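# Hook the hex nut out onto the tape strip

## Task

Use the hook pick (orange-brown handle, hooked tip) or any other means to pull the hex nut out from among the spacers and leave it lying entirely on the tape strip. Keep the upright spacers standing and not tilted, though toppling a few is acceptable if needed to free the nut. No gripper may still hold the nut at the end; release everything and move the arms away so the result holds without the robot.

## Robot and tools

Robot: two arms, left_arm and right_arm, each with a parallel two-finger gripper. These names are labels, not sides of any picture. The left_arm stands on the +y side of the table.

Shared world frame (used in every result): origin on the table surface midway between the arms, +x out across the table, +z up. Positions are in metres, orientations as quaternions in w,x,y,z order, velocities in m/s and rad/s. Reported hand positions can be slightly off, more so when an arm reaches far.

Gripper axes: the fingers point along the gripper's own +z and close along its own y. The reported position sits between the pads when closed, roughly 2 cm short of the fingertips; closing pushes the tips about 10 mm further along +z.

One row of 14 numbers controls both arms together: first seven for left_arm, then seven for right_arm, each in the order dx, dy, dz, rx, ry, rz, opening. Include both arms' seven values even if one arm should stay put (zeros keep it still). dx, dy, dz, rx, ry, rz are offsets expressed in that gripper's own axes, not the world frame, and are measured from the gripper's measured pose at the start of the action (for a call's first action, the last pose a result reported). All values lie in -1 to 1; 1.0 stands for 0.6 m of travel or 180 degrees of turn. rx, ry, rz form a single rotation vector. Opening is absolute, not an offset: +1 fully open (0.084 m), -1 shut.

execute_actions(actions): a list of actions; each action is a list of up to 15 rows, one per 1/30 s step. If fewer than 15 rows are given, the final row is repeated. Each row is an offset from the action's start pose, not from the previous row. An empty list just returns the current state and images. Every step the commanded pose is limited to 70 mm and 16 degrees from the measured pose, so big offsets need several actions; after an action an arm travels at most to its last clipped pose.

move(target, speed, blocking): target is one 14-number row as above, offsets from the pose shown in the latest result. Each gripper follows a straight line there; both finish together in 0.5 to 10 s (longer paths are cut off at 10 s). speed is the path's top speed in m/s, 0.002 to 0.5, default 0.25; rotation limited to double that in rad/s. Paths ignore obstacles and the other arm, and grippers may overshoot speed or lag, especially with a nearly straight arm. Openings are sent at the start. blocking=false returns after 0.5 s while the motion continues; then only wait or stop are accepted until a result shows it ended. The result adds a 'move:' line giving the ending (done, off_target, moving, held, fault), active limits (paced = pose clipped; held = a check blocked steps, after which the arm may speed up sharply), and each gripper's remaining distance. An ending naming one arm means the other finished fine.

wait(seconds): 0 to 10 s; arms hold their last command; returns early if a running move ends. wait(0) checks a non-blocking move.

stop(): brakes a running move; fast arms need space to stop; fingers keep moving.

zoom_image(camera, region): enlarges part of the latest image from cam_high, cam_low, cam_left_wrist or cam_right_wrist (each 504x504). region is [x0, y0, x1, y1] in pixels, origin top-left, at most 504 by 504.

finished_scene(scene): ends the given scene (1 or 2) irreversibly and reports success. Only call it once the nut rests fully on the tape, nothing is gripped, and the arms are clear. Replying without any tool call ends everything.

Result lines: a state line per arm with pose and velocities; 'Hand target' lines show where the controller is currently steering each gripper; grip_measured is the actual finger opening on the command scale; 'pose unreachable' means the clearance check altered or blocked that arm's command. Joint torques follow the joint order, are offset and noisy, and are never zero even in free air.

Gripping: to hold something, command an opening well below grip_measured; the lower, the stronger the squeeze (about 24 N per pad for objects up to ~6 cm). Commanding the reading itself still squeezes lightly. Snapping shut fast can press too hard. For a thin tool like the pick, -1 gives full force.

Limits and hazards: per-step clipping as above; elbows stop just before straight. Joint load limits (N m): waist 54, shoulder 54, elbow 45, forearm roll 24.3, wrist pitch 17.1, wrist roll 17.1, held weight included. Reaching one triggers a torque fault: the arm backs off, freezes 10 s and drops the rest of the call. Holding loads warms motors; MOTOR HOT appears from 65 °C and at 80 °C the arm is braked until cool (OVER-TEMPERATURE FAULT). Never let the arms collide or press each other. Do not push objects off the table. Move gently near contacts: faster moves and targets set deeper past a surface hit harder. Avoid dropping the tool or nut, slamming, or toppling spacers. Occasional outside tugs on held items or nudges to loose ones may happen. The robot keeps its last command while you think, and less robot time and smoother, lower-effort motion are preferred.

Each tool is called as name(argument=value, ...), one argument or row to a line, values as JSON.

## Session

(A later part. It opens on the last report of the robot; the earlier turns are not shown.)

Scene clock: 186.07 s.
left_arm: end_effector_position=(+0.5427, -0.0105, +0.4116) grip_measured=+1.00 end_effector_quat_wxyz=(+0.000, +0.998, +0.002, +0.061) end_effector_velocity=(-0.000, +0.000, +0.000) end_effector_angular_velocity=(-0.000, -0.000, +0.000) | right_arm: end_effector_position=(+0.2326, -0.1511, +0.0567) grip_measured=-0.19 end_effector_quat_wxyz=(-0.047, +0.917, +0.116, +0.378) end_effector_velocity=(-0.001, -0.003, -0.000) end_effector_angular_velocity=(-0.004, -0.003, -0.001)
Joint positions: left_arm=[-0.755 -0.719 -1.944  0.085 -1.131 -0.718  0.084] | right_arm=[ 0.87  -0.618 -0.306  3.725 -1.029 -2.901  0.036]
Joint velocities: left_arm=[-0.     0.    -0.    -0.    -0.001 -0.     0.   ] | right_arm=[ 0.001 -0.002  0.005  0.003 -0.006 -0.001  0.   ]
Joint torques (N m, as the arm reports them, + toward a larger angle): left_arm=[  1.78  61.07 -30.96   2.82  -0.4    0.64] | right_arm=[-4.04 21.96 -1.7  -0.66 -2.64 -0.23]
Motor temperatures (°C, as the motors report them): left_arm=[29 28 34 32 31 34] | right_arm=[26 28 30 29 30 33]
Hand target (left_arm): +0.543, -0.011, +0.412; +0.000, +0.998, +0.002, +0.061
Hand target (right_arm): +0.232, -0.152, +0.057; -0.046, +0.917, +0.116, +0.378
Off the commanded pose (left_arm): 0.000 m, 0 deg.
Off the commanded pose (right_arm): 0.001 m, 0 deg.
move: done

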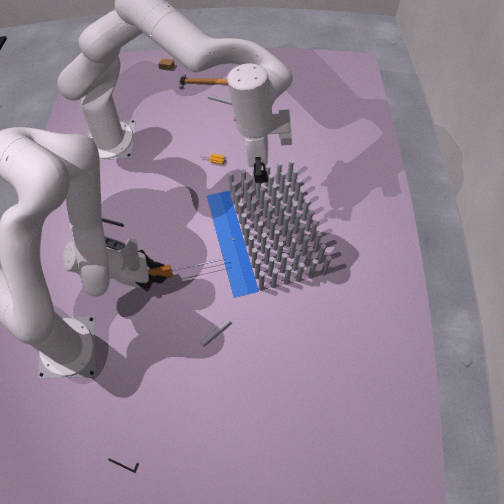

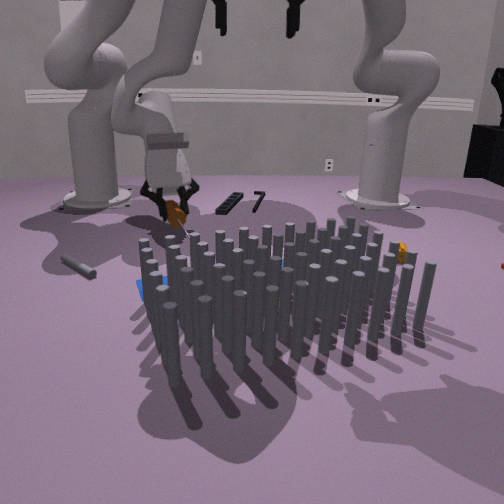

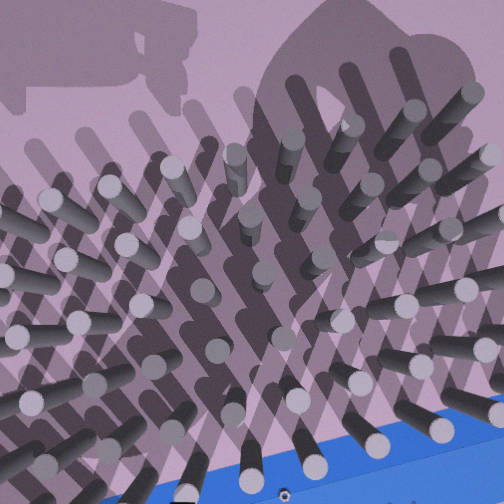

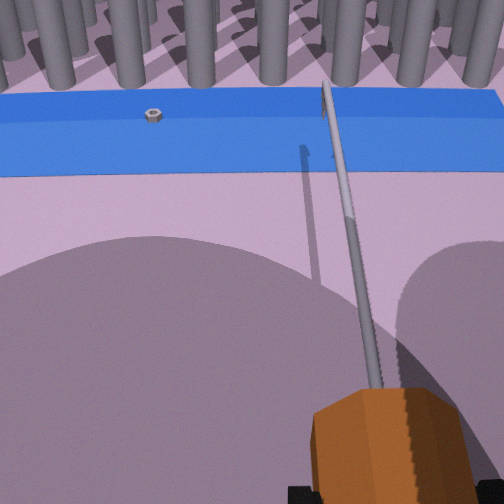

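move(
  target=[0,0,0,0,0,0,1,-0.0342,0,0.0342,0,0,0,-0.6],
  speed=0.05,
)

move(
  target=[0,0,0,0,0,0,1,0,0,0,0,0,0,0.5],
)

move(
  target=[0,0,0,0,0,0,1,0.08,0,-0.11,0,0,0,0.5],
  speed=0.15,
)

Scene clock: 190.27 s.
left_arm: end_effector_position=(+0.5427, -0.0105, +0.4116) grip_measured=+1.00 end_effector_quat_wxyz=(+0.000, +0.998, +0.002, +0.061) end_effector_velocity=(-0.000, -0.000, +0.002) end_effector_angular_velocity=(-0.002, -0.002, +0.001) | right_arm: end_effector_position=(+0.2325, -0.1512, +0.0278) grip_measured=-0.19 end_effector_quat_wxyz=(-0.047, +0.918, +0.116, +0.378) end_effector_velocity=(+0.000, +0.000, -0.002) end_effector_angular_velocity=(-0.000, -0.001, +0.002)
Joint positions: left_arm=[-0.755 -0.719 -1.944  0.085 -1.131 -0.718  0.084] | right_arm=[ 0.87  -0.738 -0.345  3.701 -1.097 -2.851  0.036]
Joint velocities: left_arm=[-0.     0.002 -0.001 -0.    -0.    -0.001 -0.   ] | right_arm=[ 0.001 -0.007 -0.003 -0.001 -0.004  0.001 -0.   ]
Joint torques (N m, as the arm reports them, + toward a larger angle): left_arm=[  3.57  60.35 -31.27   2.87  -0.41   0.64] | right_arm=[-3.85 23.95  0.05 -0.21 -2.56 -0.01]
Motor temperatures (°C, as the motors report them): left_arm=[29 28 34 32 31 34] | right_arm=[26 28 30 29 30 33]
Hand target (left_arm): +0.543, -0.011, +0.412; +0.000, +0.998, +0.002, +0.061
Hand target (right_arm): +0.232, -0.151, +0.028; -0.047, +0.918, +0.116, +0.378
Off the commanded pose (left_arm): 0.000 m, 0 deg.
Off the commanded pose (right_arm): 0.000 m, 0 deg.
move: done

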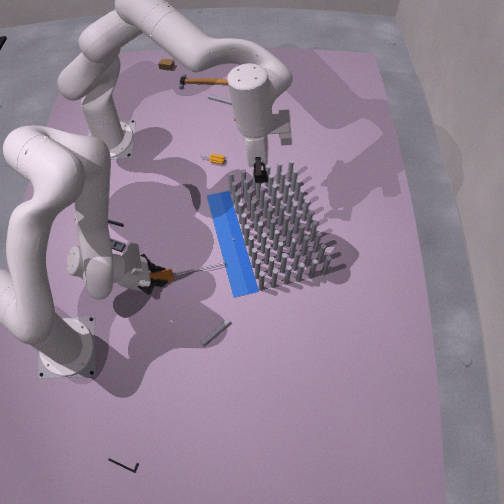

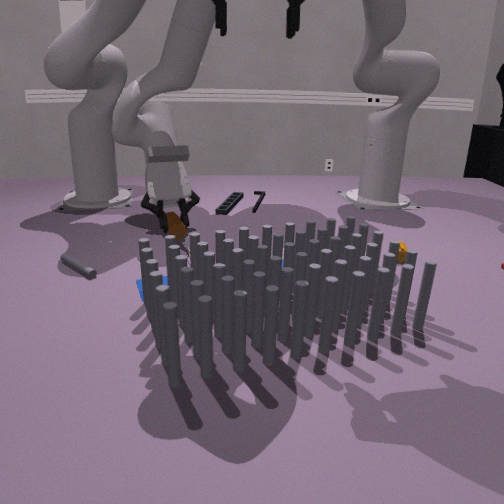

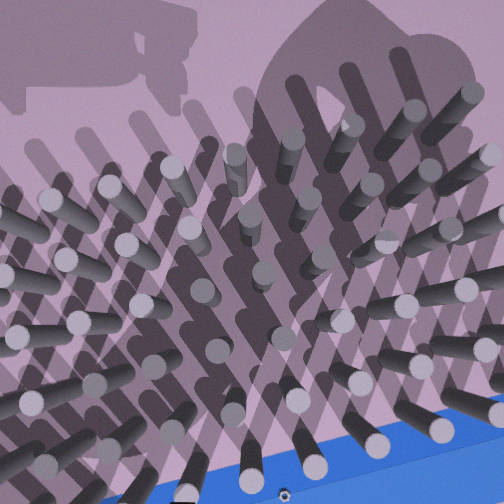

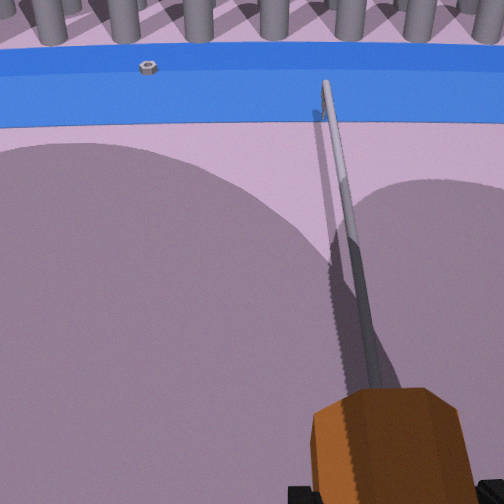

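Scene clock: 190.77 s.
left_arm: end_effector_position=(+0.5427, -0.0105, +0.4116) grip_measured=+1.00 end_effector_quat_wxyz=(+0.000, +0.998, +0.002, +0.061) end_effector_velocity=(-0.000, +0.000, -0.000) end_effector_angular_velocity=(+0.001, +0.000, -0.001) | right_arm: end_effector_position=(+0.2325, -0.1512, +0.0278) grip_measured=+0.49 end_effector_quat_wxyz=(-0.047, +0.917, +0.116, +0.378) end_effector_velocity=(+0.000, +0.001, +0.000) end_effector_angular_velocity=(+0.002, -0.001, +0.000)
Joint positions: left_arm=[-0.755 -0.719 -1.944  0.085 -1.131 -0.718  0.084] | right_arm=[ 0.87  -0.738 -0.345  3.701 -1.097 -2.851  0.065]
Joint velocities: left_arm=[-0.     0.001  0.002  0.     0.001  0.    -0.   ] | right_arm=[ 0.     0.001 -0.001 -0.    -0.     0.     0.   ]
Joint torques (N m, as the arm reports them, + toward a larger angle): left_arm=[  3.87  59.46 -30.63   2.83  -0.38   0.78] | right_arm=[-4.48 22.66  0.41 -0.63 -2.17 -0.04]
Motor temperatures (°C, as the motors report them): left_arm=[29 28 34 32 31 34] | right_arm=[26 28 30 29 30 33]
Hand target (left_arm): +0.543, -0.011, +0.412; +0.000, +0.998, +0.002, +0.061
Hand target (right_arm): +0.232, -0.151, +0.028; -0.047, +0.918, +0.116, +0.378
Off the commanded pose (left_arm): 0.000 m, 0 deg.
Off the commanded pose (right_arm): 0.000 m, 0 deg.
move: done

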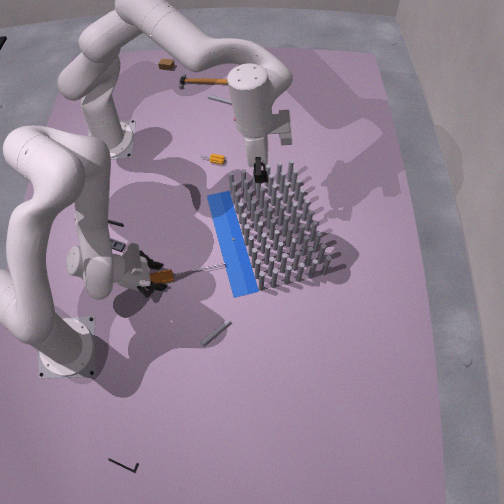

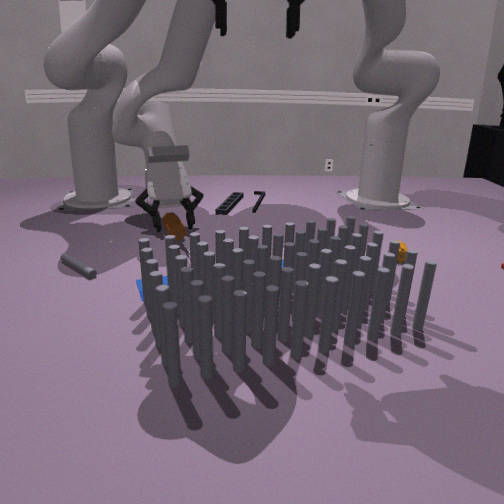

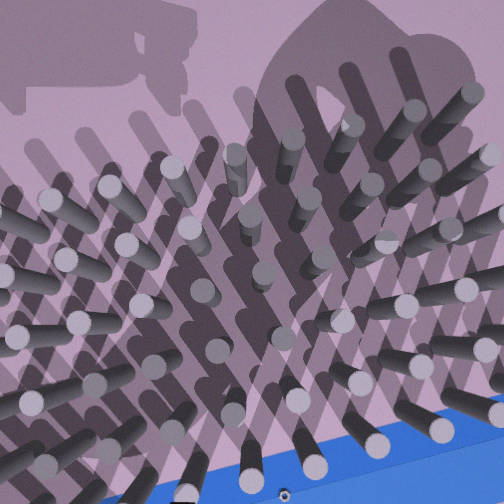

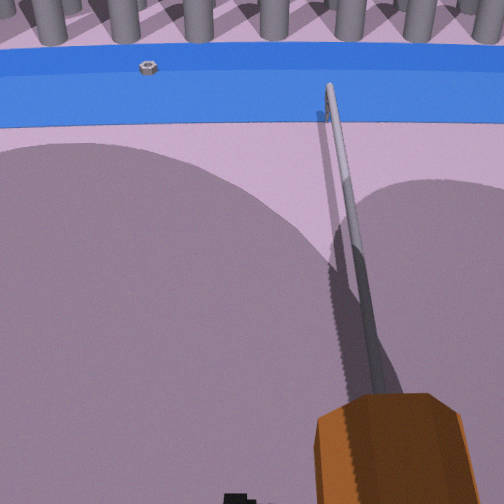

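Scene clock: 191.83 s.
left_arm: end_effector_position=(+0.5427, -0.0105, +0.4116) grip_measured=+1.00 end_effector_quat_wxyz=(+0.000, +0.998, +0.002, +0.061) end_effector_velocity=(-0.000, -0.001, +0.000) end_effector_angular_velocity=(-0.000, -0.001, -0.001) | right_arm: end_effector_position=(+0.2204, -0.1540, +0.1084) grip_measured=+0.49 end_effector_quat_wxyz=(-0.047, +0.917, +0.116, +0.378) end_effector_velocity=(-0.000, -0.000, +0.002) end_effector_angular_velocity=(-0.002, +0.001, -0.001)
Joint positions: left_arm=[-0.755 -0.719 -1.944  0.085 -1.131 -0.718  0.084] | right_arm=[ 0.907 -0.382 -0.229  3.823 -0.895 -3.008  0.065]
Joint velocities: left_arm=[-0.001  0.    -0.     0.001  0.    -0.    -0.   ] | right_arm=[ 0.002  0.012  0.002  0.009  0.009 -0.009  0.   ]
Joint torques (N m, as the arm reports them, + toward a larger angle): left_arm=[  2.83  61.25 -31.05   3.16  -0.3    0.46] | right_arm=[-4.28 18.11 -4.14 -1.14 -2.62 -0.04]
Motor temperatures (°C, as the motors report them): left_arm=[29 28 34 32 31 34] | right_arm=[26 28 30 29 30 33]
Hand target (left_arm): +0.543, -0.011, +0.412; +0.000, +0.998, +0.002, +0.061
Hand target (right_arm): +0.220, -0.154, +0.109; -0.047, +0.917, +0.116, +0.378
Off the commanded pose (left_arm): 0.000 m, 0 deg.
Off the commanded pose (right_arm): 0.000 m, 0 deg.
move: done

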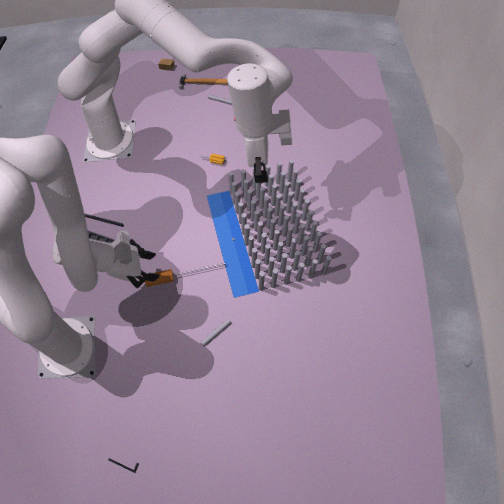

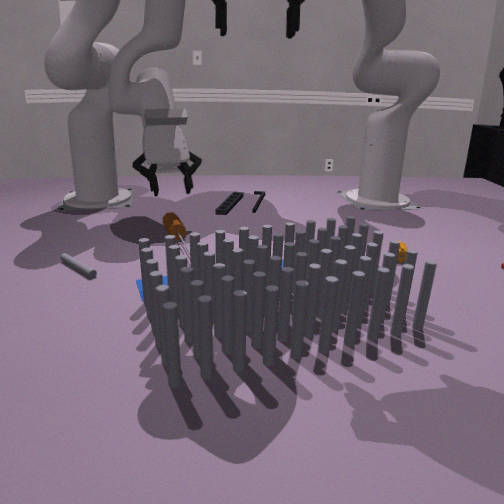

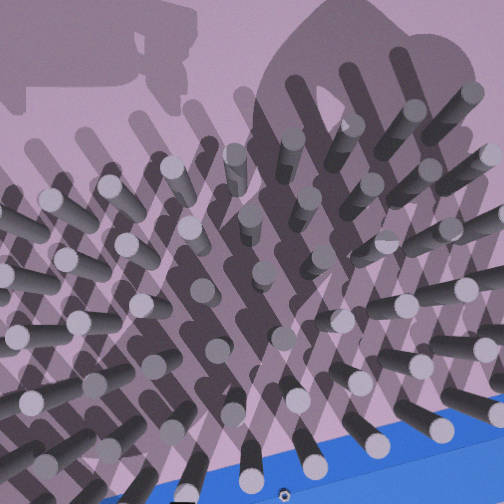

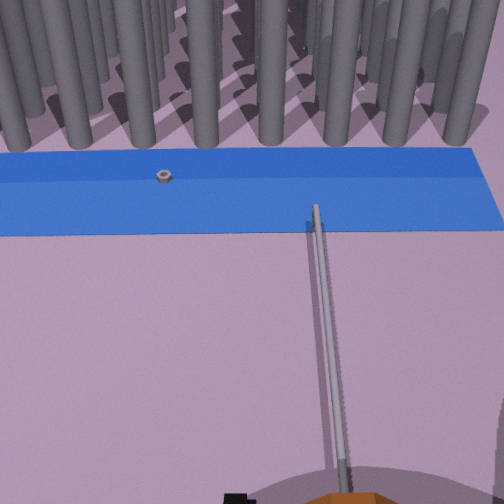

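finished_scene(
  scene=2,
)

The scene is finished: the task was done.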